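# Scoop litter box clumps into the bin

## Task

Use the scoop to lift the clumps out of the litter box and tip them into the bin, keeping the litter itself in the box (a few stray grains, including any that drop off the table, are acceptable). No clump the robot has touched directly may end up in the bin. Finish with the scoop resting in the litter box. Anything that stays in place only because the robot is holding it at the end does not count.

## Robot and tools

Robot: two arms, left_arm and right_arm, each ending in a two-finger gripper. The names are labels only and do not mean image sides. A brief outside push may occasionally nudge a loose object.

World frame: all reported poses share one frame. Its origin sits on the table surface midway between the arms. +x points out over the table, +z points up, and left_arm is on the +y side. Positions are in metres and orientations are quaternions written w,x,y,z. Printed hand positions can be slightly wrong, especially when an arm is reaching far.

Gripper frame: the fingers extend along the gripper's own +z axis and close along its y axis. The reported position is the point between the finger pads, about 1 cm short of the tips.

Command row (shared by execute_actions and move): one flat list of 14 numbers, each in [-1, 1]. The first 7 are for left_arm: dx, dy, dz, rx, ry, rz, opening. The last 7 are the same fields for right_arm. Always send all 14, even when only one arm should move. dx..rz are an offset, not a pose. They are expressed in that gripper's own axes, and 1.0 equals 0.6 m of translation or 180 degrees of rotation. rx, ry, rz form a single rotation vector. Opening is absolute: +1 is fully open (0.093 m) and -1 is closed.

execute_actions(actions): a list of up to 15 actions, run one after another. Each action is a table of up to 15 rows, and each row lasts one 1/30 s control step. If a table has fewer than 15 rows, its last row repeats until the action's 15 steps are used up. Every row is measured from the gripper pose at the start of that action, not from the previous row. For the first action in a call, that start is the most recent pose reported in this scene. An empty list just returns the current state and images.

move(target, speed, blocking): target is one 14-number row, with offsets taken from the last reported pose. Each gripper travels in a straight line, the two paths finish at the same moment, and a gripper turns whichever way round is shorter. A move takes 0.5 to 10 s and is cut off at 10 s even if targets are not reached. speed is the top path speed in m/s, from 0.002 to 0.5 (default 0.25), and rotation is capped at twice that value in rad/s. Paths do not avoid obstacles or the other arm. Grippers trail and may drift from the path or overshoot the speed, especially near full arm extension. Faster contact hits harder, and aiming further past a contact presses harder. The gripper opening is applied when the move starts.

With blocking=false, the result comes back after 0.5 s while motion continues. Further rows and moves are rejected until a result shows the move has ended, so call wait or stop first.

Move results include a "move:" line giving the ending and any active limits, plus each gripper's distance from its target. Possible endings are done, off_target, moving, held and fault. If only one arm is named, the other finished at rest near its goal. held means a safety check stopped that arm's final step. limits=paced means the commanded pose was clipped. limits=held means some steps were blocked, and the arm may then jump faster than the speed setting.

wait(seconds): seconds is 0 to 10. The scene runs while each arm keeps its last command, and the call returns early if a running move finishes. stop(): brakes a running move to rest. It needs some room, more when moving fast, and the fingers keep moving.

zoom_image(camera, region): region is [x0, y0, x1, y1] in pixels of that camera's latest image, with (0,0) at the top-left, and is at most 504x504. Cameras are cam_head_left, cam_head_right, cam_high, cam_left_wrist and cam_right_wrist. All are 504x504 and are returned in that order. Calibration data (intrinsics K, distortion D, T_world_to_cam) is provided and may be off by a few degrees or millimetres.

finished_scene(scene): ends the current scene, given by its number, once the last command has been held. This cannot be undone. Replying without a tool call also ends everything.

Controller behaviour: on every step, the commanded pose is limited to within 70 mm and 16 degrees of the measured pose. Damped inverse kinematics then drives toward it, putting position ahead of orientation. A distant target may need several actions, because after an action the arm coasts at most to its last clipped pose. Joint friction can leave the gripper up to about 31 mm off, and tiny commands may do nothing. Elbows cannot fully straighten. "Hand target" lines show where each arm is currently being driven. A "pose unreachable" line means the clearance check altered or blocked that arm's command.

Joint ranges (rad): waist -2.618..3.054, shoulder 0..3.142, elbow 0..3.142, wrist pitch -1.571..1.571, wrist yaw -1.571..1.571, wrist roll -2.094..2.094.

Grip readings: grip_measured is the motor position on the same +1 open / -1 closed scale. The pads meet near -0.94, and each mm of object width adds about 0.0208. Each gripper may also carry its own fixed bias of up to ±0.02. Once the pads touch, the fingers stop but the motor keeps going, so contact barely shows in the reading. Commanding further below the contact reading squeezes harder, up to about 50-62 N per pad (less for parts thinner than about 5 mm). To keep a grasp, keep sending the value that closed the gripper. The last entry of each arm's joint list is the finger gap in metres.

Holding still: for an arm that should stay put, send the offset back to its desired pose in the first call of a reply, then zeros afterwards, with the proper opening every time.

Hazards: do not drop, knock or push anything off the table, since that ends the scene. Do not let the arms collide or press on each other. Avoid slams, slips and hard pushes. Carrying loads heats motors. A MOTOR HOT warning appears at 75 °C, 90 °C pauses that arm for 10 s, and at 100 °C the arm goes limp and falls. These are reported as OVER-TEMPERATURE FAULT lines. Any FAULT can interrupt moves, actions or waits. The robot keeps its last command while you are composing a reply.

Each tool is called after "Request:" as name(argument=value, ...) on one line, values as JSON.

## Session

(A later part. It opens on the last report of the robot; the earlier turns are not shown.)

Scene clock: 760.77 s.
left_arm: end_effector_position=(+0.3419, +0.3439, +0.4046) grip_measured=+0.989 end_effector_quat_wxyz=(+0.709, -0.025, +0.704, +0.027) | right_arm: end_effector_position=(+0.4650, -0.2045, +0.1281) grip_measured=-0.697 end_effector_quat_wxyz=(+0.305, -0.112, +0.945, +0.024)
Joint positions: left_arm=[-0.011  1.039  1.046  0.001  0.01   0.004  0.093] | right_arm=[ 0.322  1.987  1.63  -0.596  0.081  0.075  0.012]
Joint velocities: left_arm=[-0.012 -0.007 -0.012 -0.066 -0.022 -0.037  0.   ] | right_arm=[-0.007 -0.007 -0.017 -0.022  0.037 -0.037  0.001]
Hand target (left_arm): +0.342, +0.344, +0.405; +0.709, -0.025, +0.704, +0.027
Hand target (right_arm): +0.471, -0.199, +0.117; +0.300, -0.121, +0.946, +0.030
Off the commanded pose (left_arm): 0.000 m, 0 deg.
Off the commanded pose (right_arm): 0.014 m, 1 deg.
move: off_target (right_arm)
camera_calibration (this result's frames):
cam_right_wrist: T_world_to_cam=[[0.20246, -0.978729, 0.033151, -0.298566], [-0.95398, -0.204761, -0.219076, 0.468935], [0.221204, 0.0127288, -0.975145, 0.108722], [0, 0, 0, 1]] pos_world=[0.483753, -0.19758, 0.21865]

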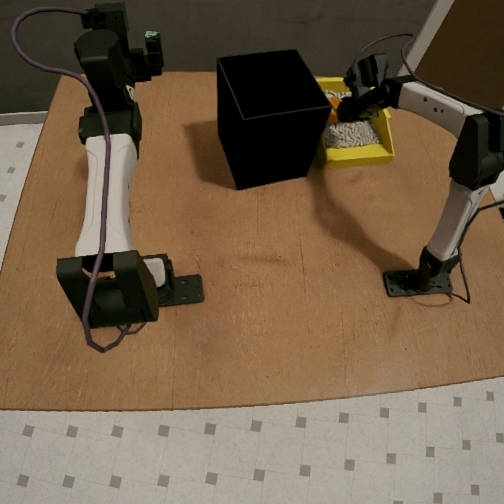

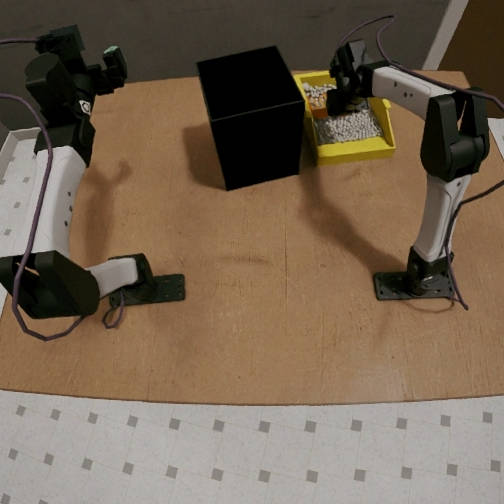

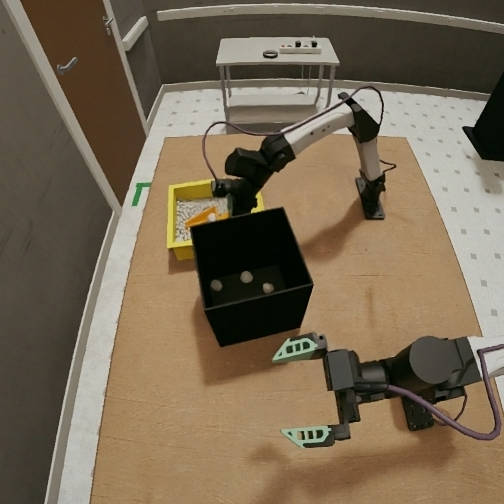

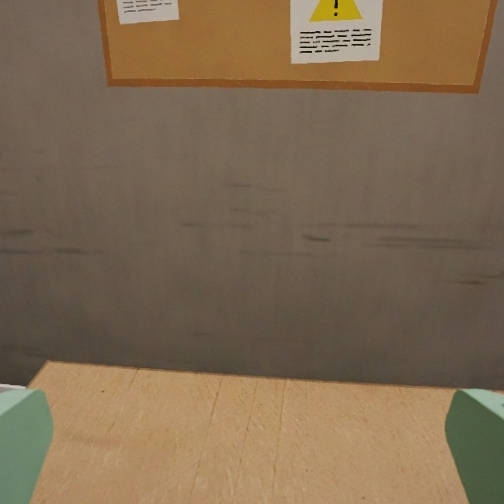

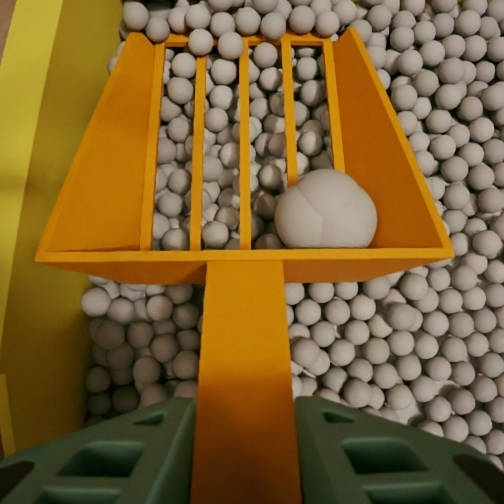

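Request:
move(target=[0,0,0,0,0,0,1,-0.016,0.004,-0.022,0,-0.018,0,-0.78], speed=0.03)

Request:
zoom_image(camera="cam_head_right", region=[285,55,405,175])

Scene clock: 765.97 s.
left_arm: end_effector_position=(+0.3419, +0.3439, +0.4046) grip_measured=+0.989 end_effector_quat_wxyz=(+0.709, -0.025, +0.704, +0.027) | right_arm: end_effector_position=(+0.4611, -0.2063, +0.1327) grip_measured=-0.697 end_effector_quat_wxyz=(+0.307, -0.111, +0.945, +0.024)
Joint positions: left_arm=[-0.011  1.039  1.046  0.001  0.01   0.004  0.093] | right_arm=[ 0.322  1.966  1.615 -0.599  0.083  0.077  0.012]
Joint velocities: left_arm=[ 0.002  0.007  0.027 -0.037 -0.051  0.007 -0.001] | right_arm=[-0.007 -0.012  0.022 -0.007 -0.066 -0.007 -0.   ]
Hand target (left_arm): +0.342, +0.344, +0.405; +0.709, -0.025, +0.704, +0.027
Hand target (right_arm): +0.464, -0.202, +0.145; +0.331, -0.111, +0.937, +0.027
Off the commanded pose (left_arm): 0.000 m, 0 deg.
Off the commanded pose (right_arm): 0.013 m, 3 deg.
move: off_target (right_arm)
camera_calibration (this result's frames):
cam_right_wrist: T_world_to_cam=[[0.199801, -0.979262, 0.0335412, -0.298604], [-0.953529, -0.202201, -0.223378, 0.466749], [0.225528, 0.0126485, -0.974155, 0.111953], [0, 0, 0, 1]] pos_world=[0.479471, -0.19945, 0.223337]

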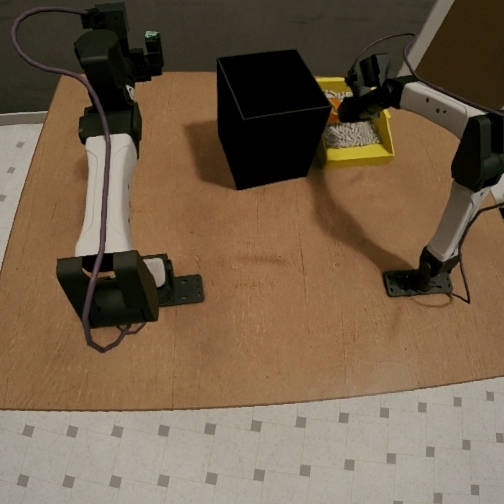

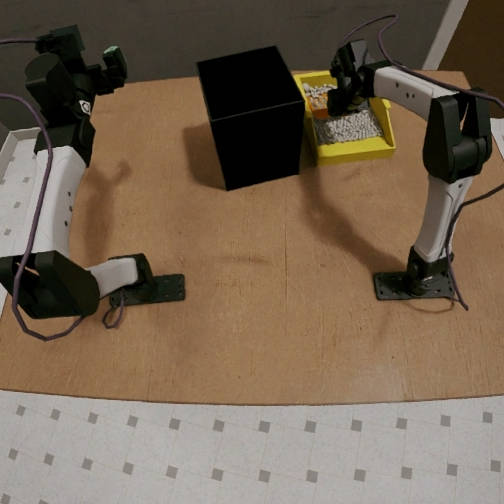

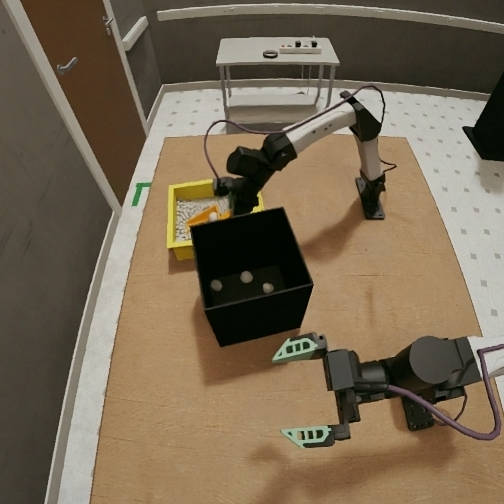

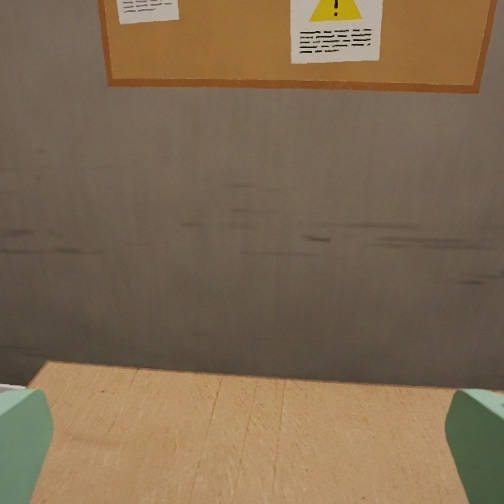

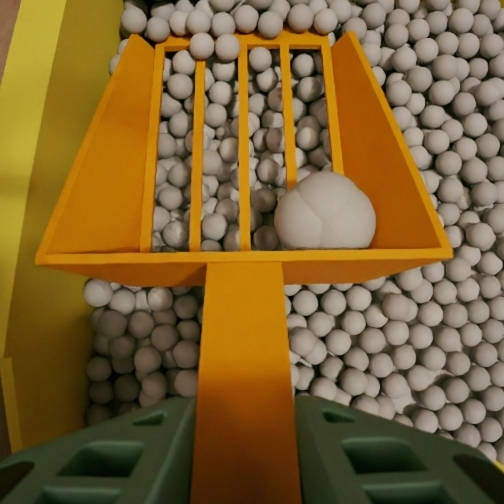

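Region (285, 55, 405, 175) of cam_head_right's 504x504 image, scaled by 4.200, with more detail than that image has.

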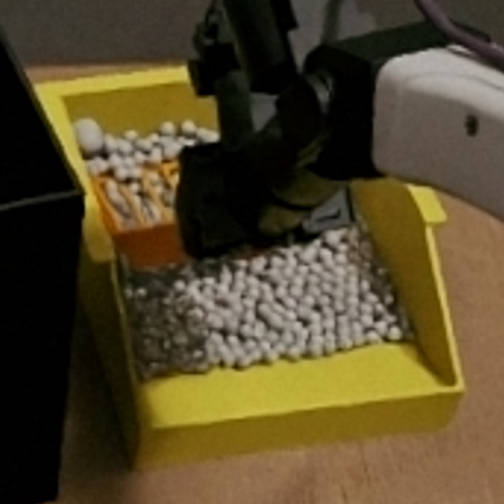

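Request:
move(target=[0,0,0,0,0,0,1,-0.032,0.01,0.0235,-0.004,-0.006,-0.004,-0.78], speed=0.04)

Request:
zoom_image(camera="cam_head_right", region=[285,55,405,175])

Scene clock: 775.03 s.
left_arm: end_effector_position=(+0.3419, +0.3439, +0.4046) grip_measured=+0.989 end_effector_quat_wxyz=(+0.709, -0.025, +0.704, +0.027) | right_arm: end_effector_position=(+0.4704, -0.2030, +0.1323) grip_measured=-0.697 end_effector_quat_wxyz=(+0.300, -0.112, +0.947, +0.022)
Joint positions: left_arm=[-0.011  1.039  1.046  0.001  0.01   0.004  0.093] | right_arm=[ 0.322  2.016  1.695 -0.643  0.083  0.077  0.012]
Joint velocities: left_arm=[-0.012 -0.002 -0.002 -0.081 -0.022  0.022 -0.   ] | right_arm=[ 0.012  0.007  0.002 -0.007 -0.037  0.022 -0.   ]
Hand target (left_arm): +0.342, +0.344, +0.405; +0.709, -0.025, +0.704, +0.027
Hand target (right_arm): +0.482, -0.195, +0.133; +0.315, -0.118, +0.941, +0.029
Off the commanded pose (left_arm): 0.000 m, 0 deg.
Off the commanded pose (right_arm): 0.015 m, 2 deg.
move: off_target (right_arm)
camera_calibration (this result's frames):
cam_right_wrist: T_world_to_cam=[[0.200007, -0.979153, 0.0354452, -0.297581], [-0.956786, -0.202976, -0.208236, 0.475549], [0.211089, 0.0077351, -0.977436, 0.115693], [0, 0, 0, 1]] pos_world=[0.490095, -0.195747, 0.222657]

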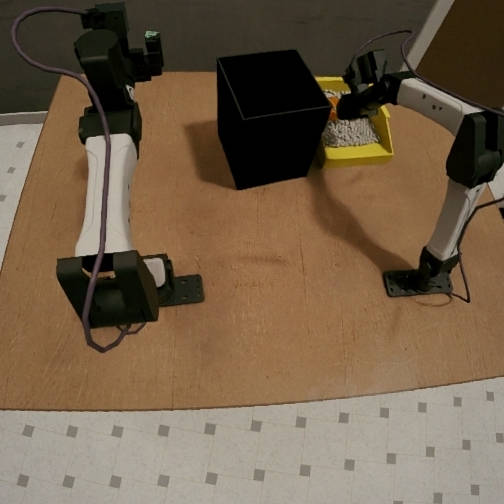

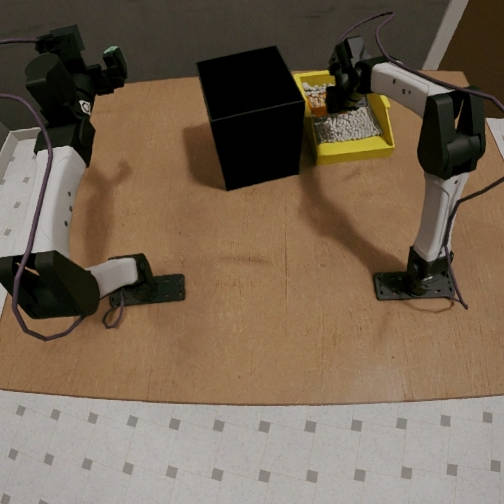

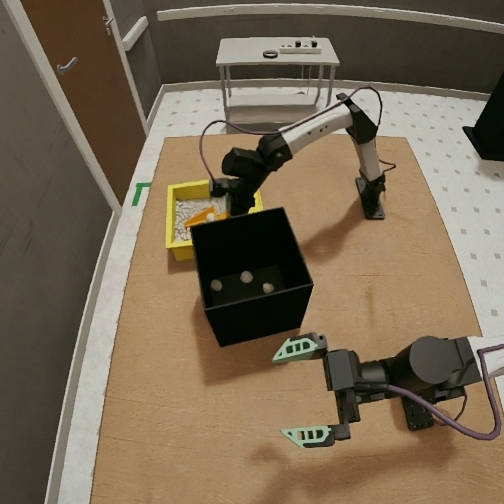

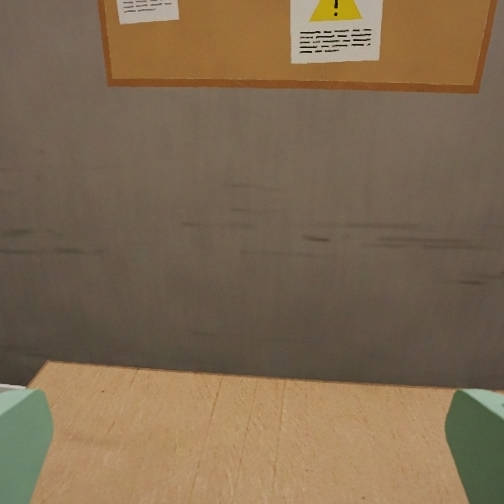

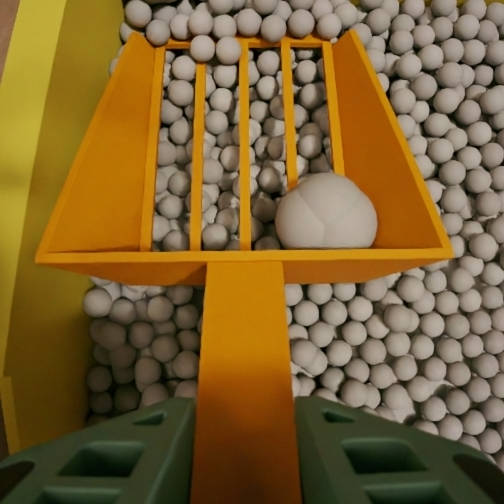

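Region (285, 55, 405, 175) of cam_head_right's 504x504 image, scaled by 4.200, with more detail than that image has.

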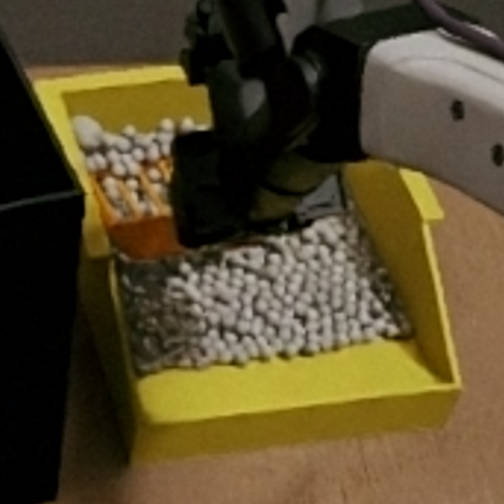

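Request:
move(target=[0,0,0,0,0,0,1,0.056,0.0,-0.024,0,0.006,0,-0.78], speed=0.08)

Request:
zoom_image(camera="cam_head_right", region=[285,55,405,175])

Scene clock: 800.43 s.
left_arm: end_effector_position=(+0.3419, +0.3439, +0.4046) grip_measured=+0.989 end_effector_quat_wxyz=(+0.709, -0.025, +0.704, +0.027) | right_arm: end_effector_position=(+0.4425, -0.2130, +0.1312) grip_measured=-0.697 end_effector_quat_wxyz=(+0.299, -0.109, +0.948, +0.022)
Joint positions: left_arm=[-0.011  1.039  1.046  0.001  0.01   0.004  0.093] | right_arm=[ 0.322  1.903  1.532 -0.598  0.085  0.082  0.012]
Joint velocities: left_arm=[-0.027 -0.007 -0.012 -0.037  0.022 -0.037  0.001] | right_arm=[-0.012 -0.012 -0.007  0.007  0.007 -0.022 -0.   ]
Hand target (left_arm): +0.342, +0.344, +0.405; +0.709, -0.025, +0.704, +0.027
Hand target (right_arm): +0.435, -0.211, +0.125; +0.291, -0.112, +0.950, +0.021
Off the commanded pose (left_arm): 0.000 m, 0 deg.
Off the commanded pose (right_arm): 0.010 m, 1 deg.
move: done
camera_calibration (this result's frames):
cam_right_wrist: T_world_to_cam=[[0.195176, -0.980189, 0.033692, -0.2996], [-0.958371, -0.197905, -0.205814, 0.448099], [0.208405, 0.0078805, -0.978011, 0.121836], [0, 0, 0, 1]] pos_world=[0.462528, -0.205944, 0.221477]

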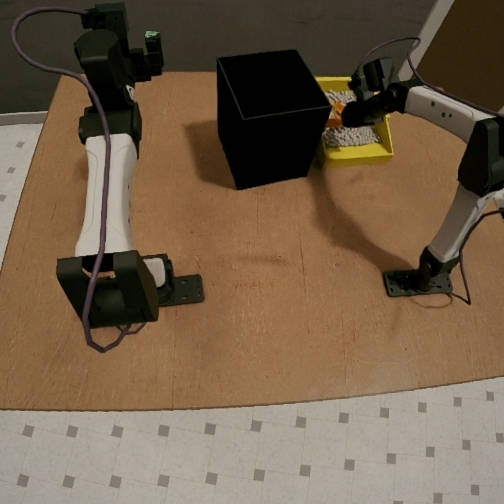

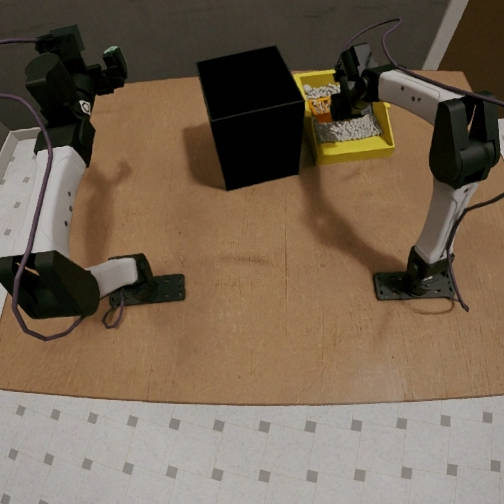

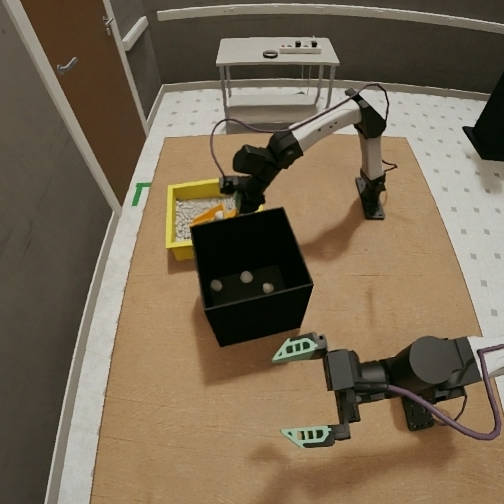

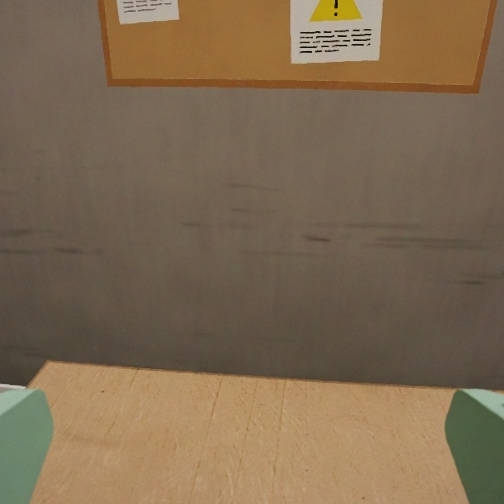

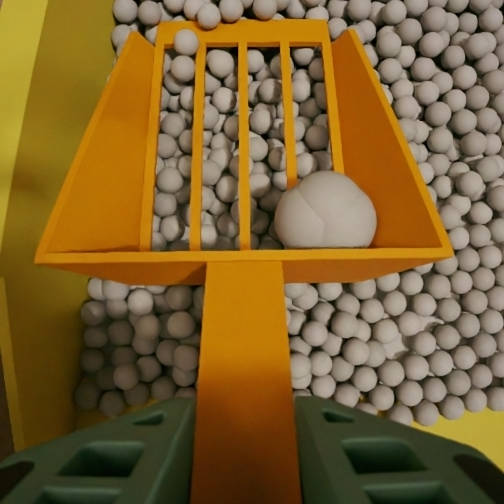

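Region (285, 55, 405, 175) of cam_head_right's 504x504 image, scaled by 4.200, with more detail than that image has.

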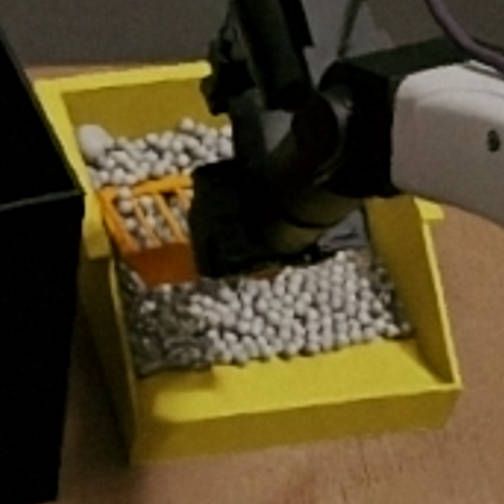

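Request:
move(target=[0,0,0,0,0,0,1,-0.072,0.0,-0.068,0,-0.022,0,-0.78], speed=0.08)

Request:
move(target=[0,0,0,0,0,0,1,-0.056,0.012,0.026,0,-0.006,0,-0.78], speed=0.06)

Request:
zoom_image(camera="cam_head_right", region=[285,55,405,175])

Scene clock: 808.40 s.
left_arm: end_effector_position=(+0.3419, +0.3439, +0.4046) grip_measured=+0.989 end_effector_quat_wxyz=(+0.709, -0.025, +0.704, +0.027) | right_arm: end_effector_position=(+0.4504, -0.2103, +0.1738) grip_measured=-0.697 end_effector_quat_wxyz=(+0.313, -0.108, +0.943, +0.026)
Joint positions: left_arm=[-0.011  1.039  1.046  0.001  0.01   0.004  0.093] | right_arm=[ 0.322  1.903  1.684 -0.718  0.085  0.082  0.012]
Joint velocities: left_arm=[-0.007 -0.007 -0.012  0.081 -0.066 -0.11  -0.001] | right_arm=[ 0.002 -0.002 -0.002  0.022  0.051 -0.051 -0.   ]
Hand target (left_arm): +0.342, +0.344, +0.405; +0.709, -0.025, +0.704, +0.027
Hand target (right_arm): +0.455, -0.210, +0.189; +0.331, -0.108, +0.937, +0.026
Off the commanded pose (left_arm): 0.000 m, 0 deg.
Off the commanded pose (right_arm): 0.016 m, 2 deg.
move: off_target (right_arm)
camera_calibration (this result's frames):
cam_right_wrist: T_world_to_cam=[[0.194236, -0.98052, 0.0292225, -0.298737], [-0.951764, -0.195585, -0.236412, 0.467767], [0.237522, 0.0181067, -0.971213, 0.149742], [0, 0, 0, 1]] pos_world=[0.467663, -0.204141, 0.264748]

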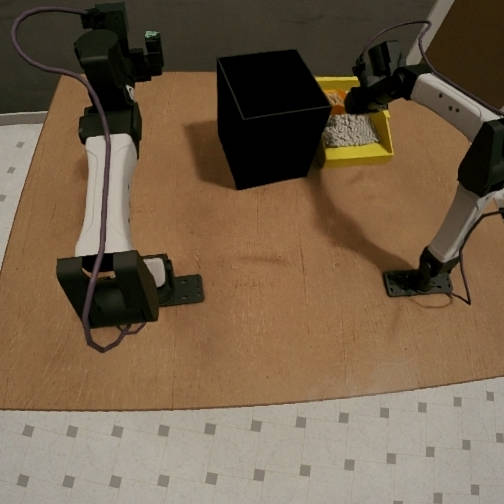

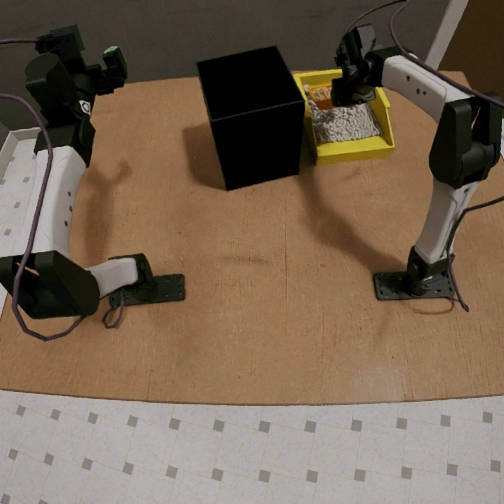

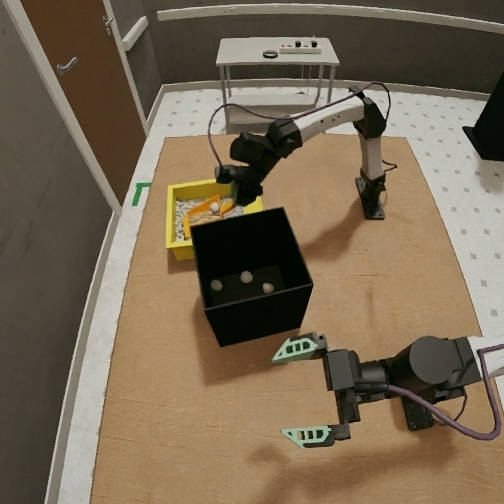

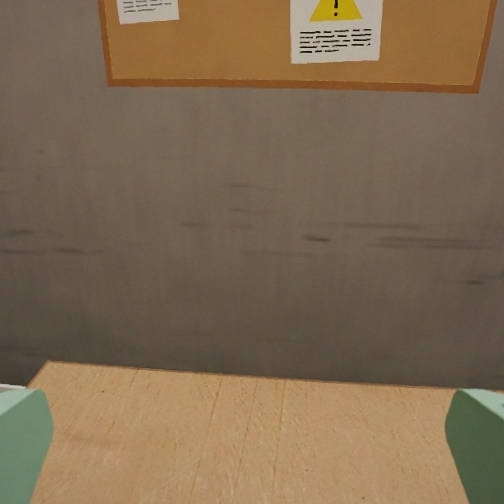

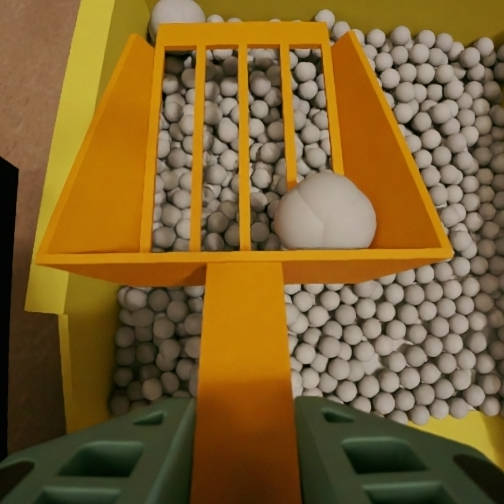

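Scene clock: 809.30 s.
left_arm: end_effector_position=(+0.3419, +0.3439, +0.4046) grip_measured=+0.989 end_effector_quat_wxyz=(+0.709, -0.025, +0.704, +0.027) | right_arm: end_effector_position=(+0.4807, -0.1996, +0.1733) grip_measured=-0.697 end_effector_quat_wxyz=(+0.313, -0.108, +0.943, +0.026)
Joint positions: left_arm=[-0.011  1.039  1.046  0.001  0.01   0.004  0.093] | right_arm=[ 0.322  2.037  1.872 -0.77   0.085  0.082  0.012]
Joint velocities: left_arm=[-0.007  0.007  0.007  0.051  0.007 -0.037  0.001] | right_arm=[ 0.007 -0.007 -0.022 -0.081  0.051 -0.022  0.   ]
Hand target (left_arm): +0.342, +0.344, +0.405; +0.709, -0.025, +0.704, +0.027
Hand target (right_arm): +0.484, -0.195, +0.181; +0.322, -0.107, +0.940, +0.027
Off the commanded pose (left_arm): 0.000 m, 0 deg.
Off the commanded pose (right_arm): 0.010 m, 1 deg.
move: done
camera_calibration (this result's frames):
cam_right_wrist: T_world_to_cam=[[0.194225, -0.980523, 0.0291685, -0.294153], [-0.951679, -0.195555, -0.236779, 0.498649], [0.237872, 0.0182295, -0.971125, 0.141702], [0, 0, 0, 1]] pos_world=[0.497979, -0.193493, 0.264261]

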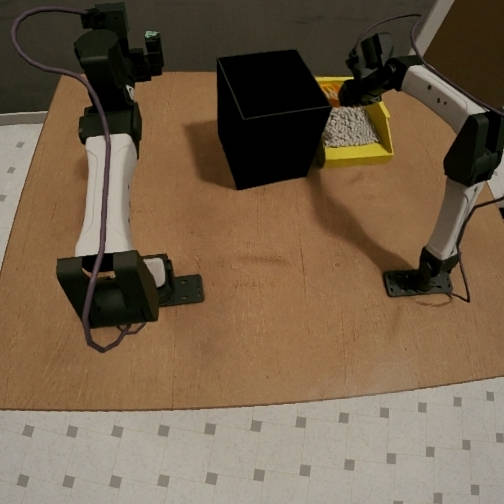

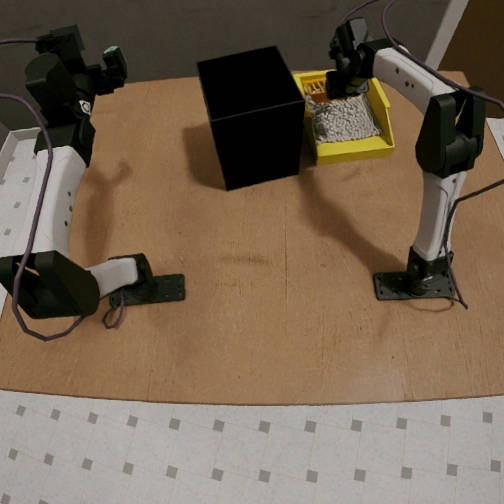

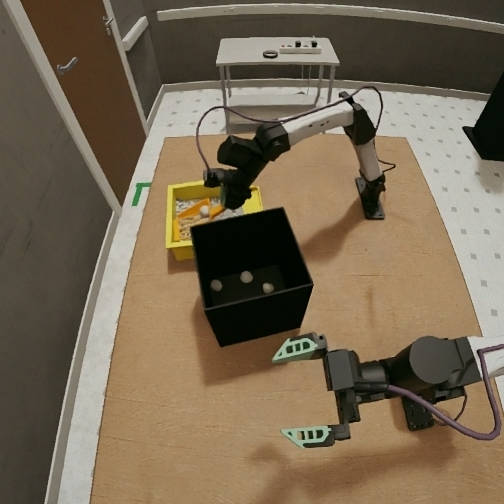

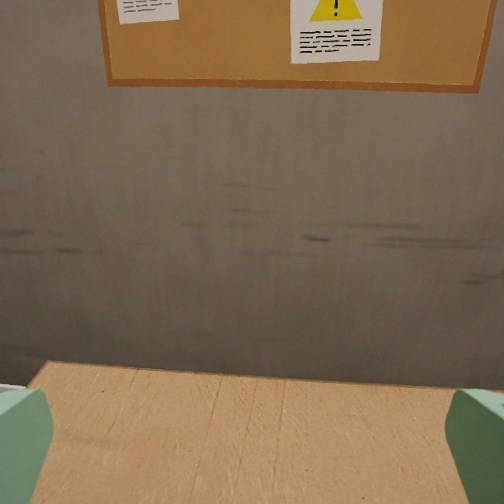

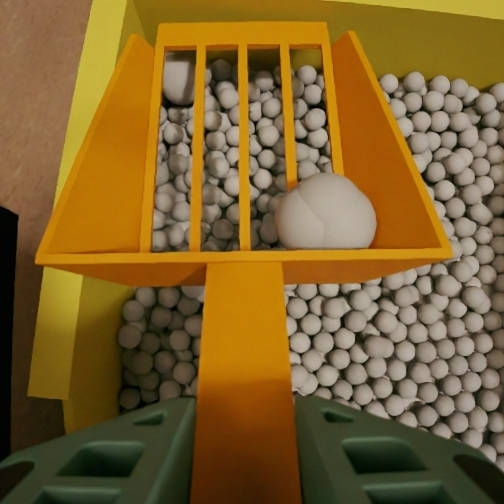

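Region (285, 55, 405, 175) of cam_head_right's 504x504 image, scaled by 4.200, with more detail than that image has.

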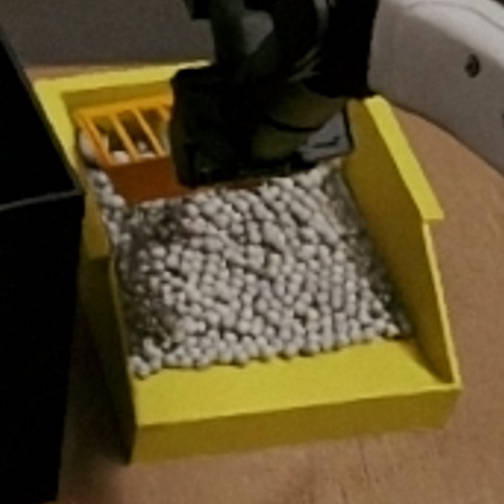

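Request:
move(target=[0,0,0,0,0,0,1,0.024,0.0,0.039,0,0.008,0,-0.78], speed=0.04)

Scene clock: 820.73 s.
left_arm: end_effector_position=(+0.3419, +0.3439, +0.4046) grip_measured=+0.989 end_effector_quat_wxyz=(+0.709, -0.025, +0.704, +0.027) | right_arm: end_effector_position=(+0.4832, -0.1987, +0.1609) grip_measured=-0.697 end_effector_quat_wxyz=(+0.313, -0.108, +0.943, +0.026)
Joint positions: left_arm=[-0.011  1.039  1.046  0.001  0.01   0.004  0.093] | right_arm=[ 0.322  2.048  1.838 -0.728  0.085  0.082  0.012]
Joint velocities: left_arm=[-0.017 -0.012  0.002 -0.022  0.037  0.022  0.001] | right_arm=[-0.007  0.002 -0.002 -0.125  0.022  0.007 -0.001]
Hand target (left_arm): +0.342, +0.344, +0.405; +0.709, -0.025, +0.704, +0.027
Hand target (right_arm): +0.482, -0.199, +0.146; +0.301, -0.108, +0.947, +0.024
Off the commanded pose (left_arm): 0.000 m, 0 deg.
Off the commanded pose (right_arm): 0.015 m, 1 deg.
move: off_target (right_arm)
camera_calibration (this result's frames):
cam_right_wrist: T_world_to_cam=[[0.194278, -0.980505, 0.0294386, -0.293483], [-0.952104, -0.195705, -0.234943, 0.498108], [0.236124, 0.0176156, -0.971563, 0.129787], [0, 0, 0, 1]] pos_world=[0.500621, -0.192565, 0.251763]

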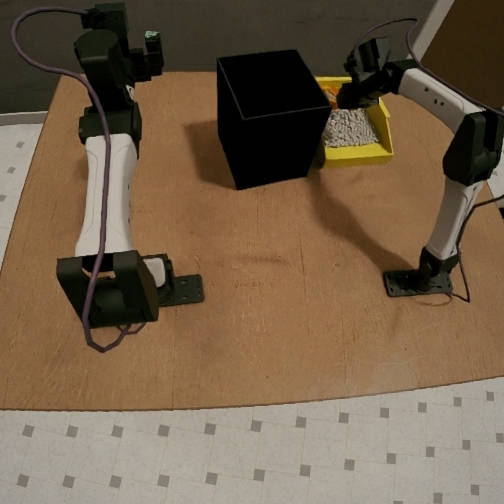

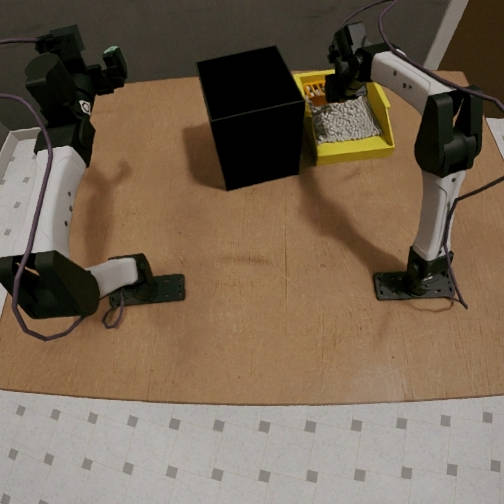

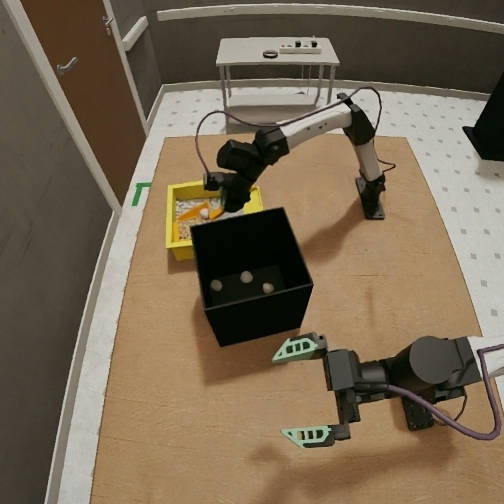

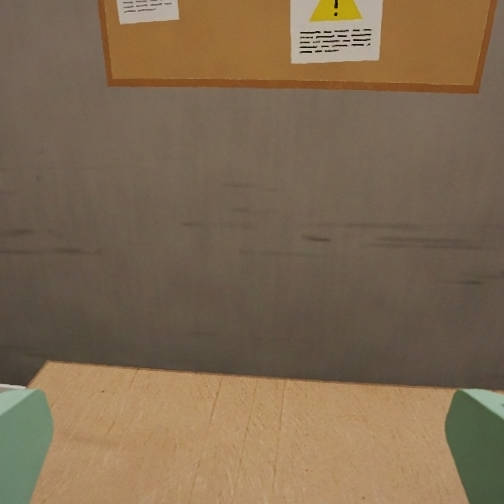

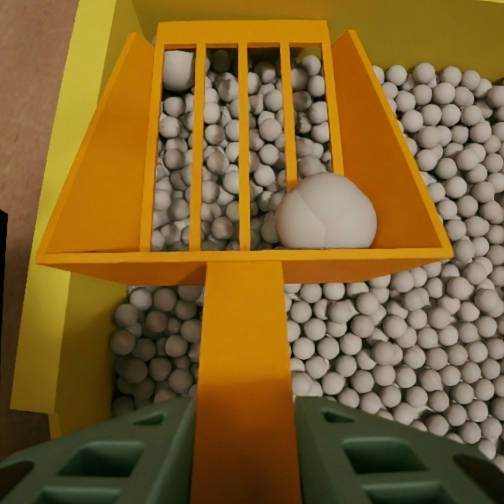

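Request:
move(target=[0,0,0,0,0,0,1,0.086,-0.02,-0.01,0,0.008,0,-0.78], speed=0.04)

Request:
zoom_image(camera="cam_head_right", region=[285,55,405,175])

Scene clock: 827.70 s.
left_arm: end_effector_position=(+0.3419, +0.3439, +0.4046) grip_measured=+0.989 end_effector_quat_wxyz=(+0.709, -0.025, +0.704, +0.027) | right_arm: end_effector_position=(+0.4436, -0.2139, +0.1371) grip_measured=-0.697 end_effector_quat_wxyz=(+0.303, -0.110, +0.946, +0.027)
Joint positions: left_arm=[-0.011  1.039  1.046  0.001  0.01   0.004  0.093] | right_arm=[ 0.316  1.895  1.54  -0.601  0.074  0.077  0.012]
Joint velocities: left_arm=[ 0.007  0.012  0.007 -0.007 -0.022  0.051 -0.   ] | right_arm=[-0.012  0.002  0.007  0.037  0.022  0.007  0.001]
Hand target (left_arm): +0.342, +0.344, +0.405; +0.709, -0.025, +0.704, +0.027
Hand target (right_arm): +0.442, -0.220, +0.135; +0.300, -0.108, +0.947, +0.024
Off the commanded pose (left_arm): 0.000 m, 0 deg.
Off the commanded pose (right_arm): 0.007 m, 0 deg.
move: done
camera_calibration (this result's frames):
cam_right_wrist: T_world_to_cam=[[0.199723, -0.979495, 0.0264449, -0.301718], [-0.955608, -0.200677, -0.215736, 0.449737], [0.216619, 0.0178165, -0.976094, 0.125668], [0, 0, 0, 1]] pos_world=[0.46281, -0.207519, 0.227667]

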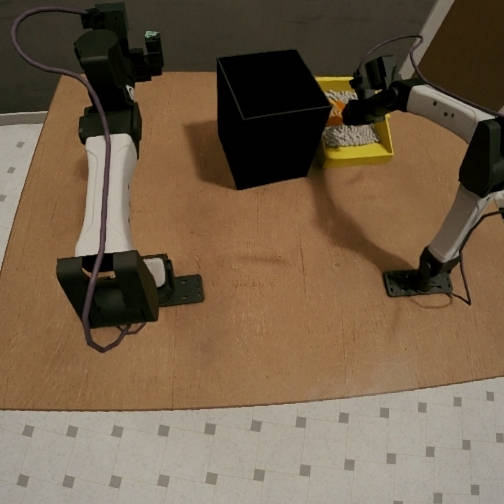

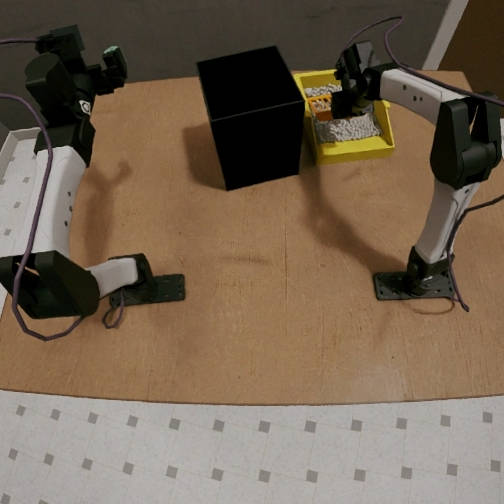

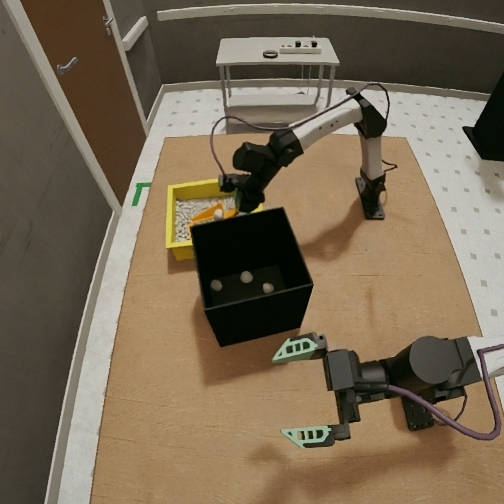

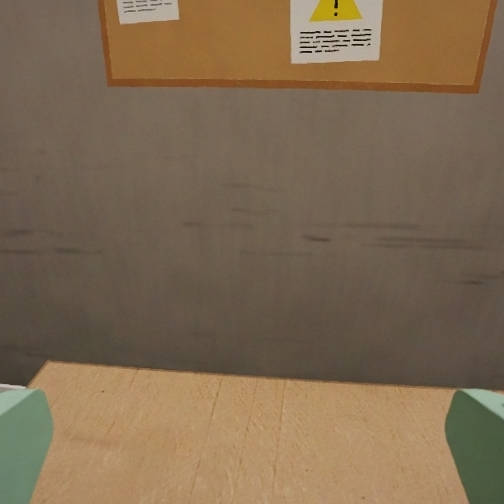

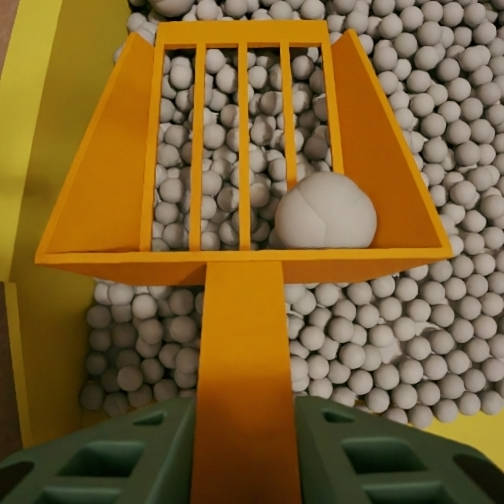

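Region (285, 55, 405, 175) of cam_head_right's 504x504 image, scaled by 4.200, with more detail than that image has.

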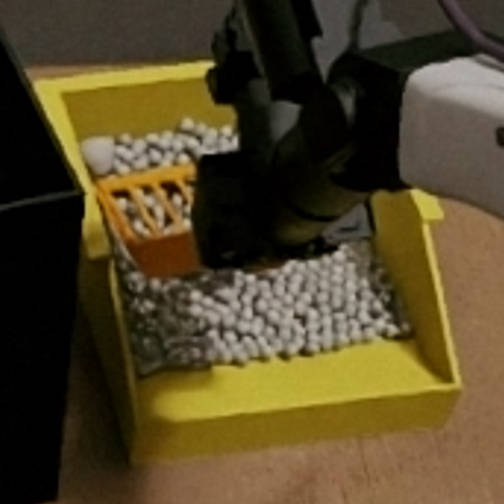

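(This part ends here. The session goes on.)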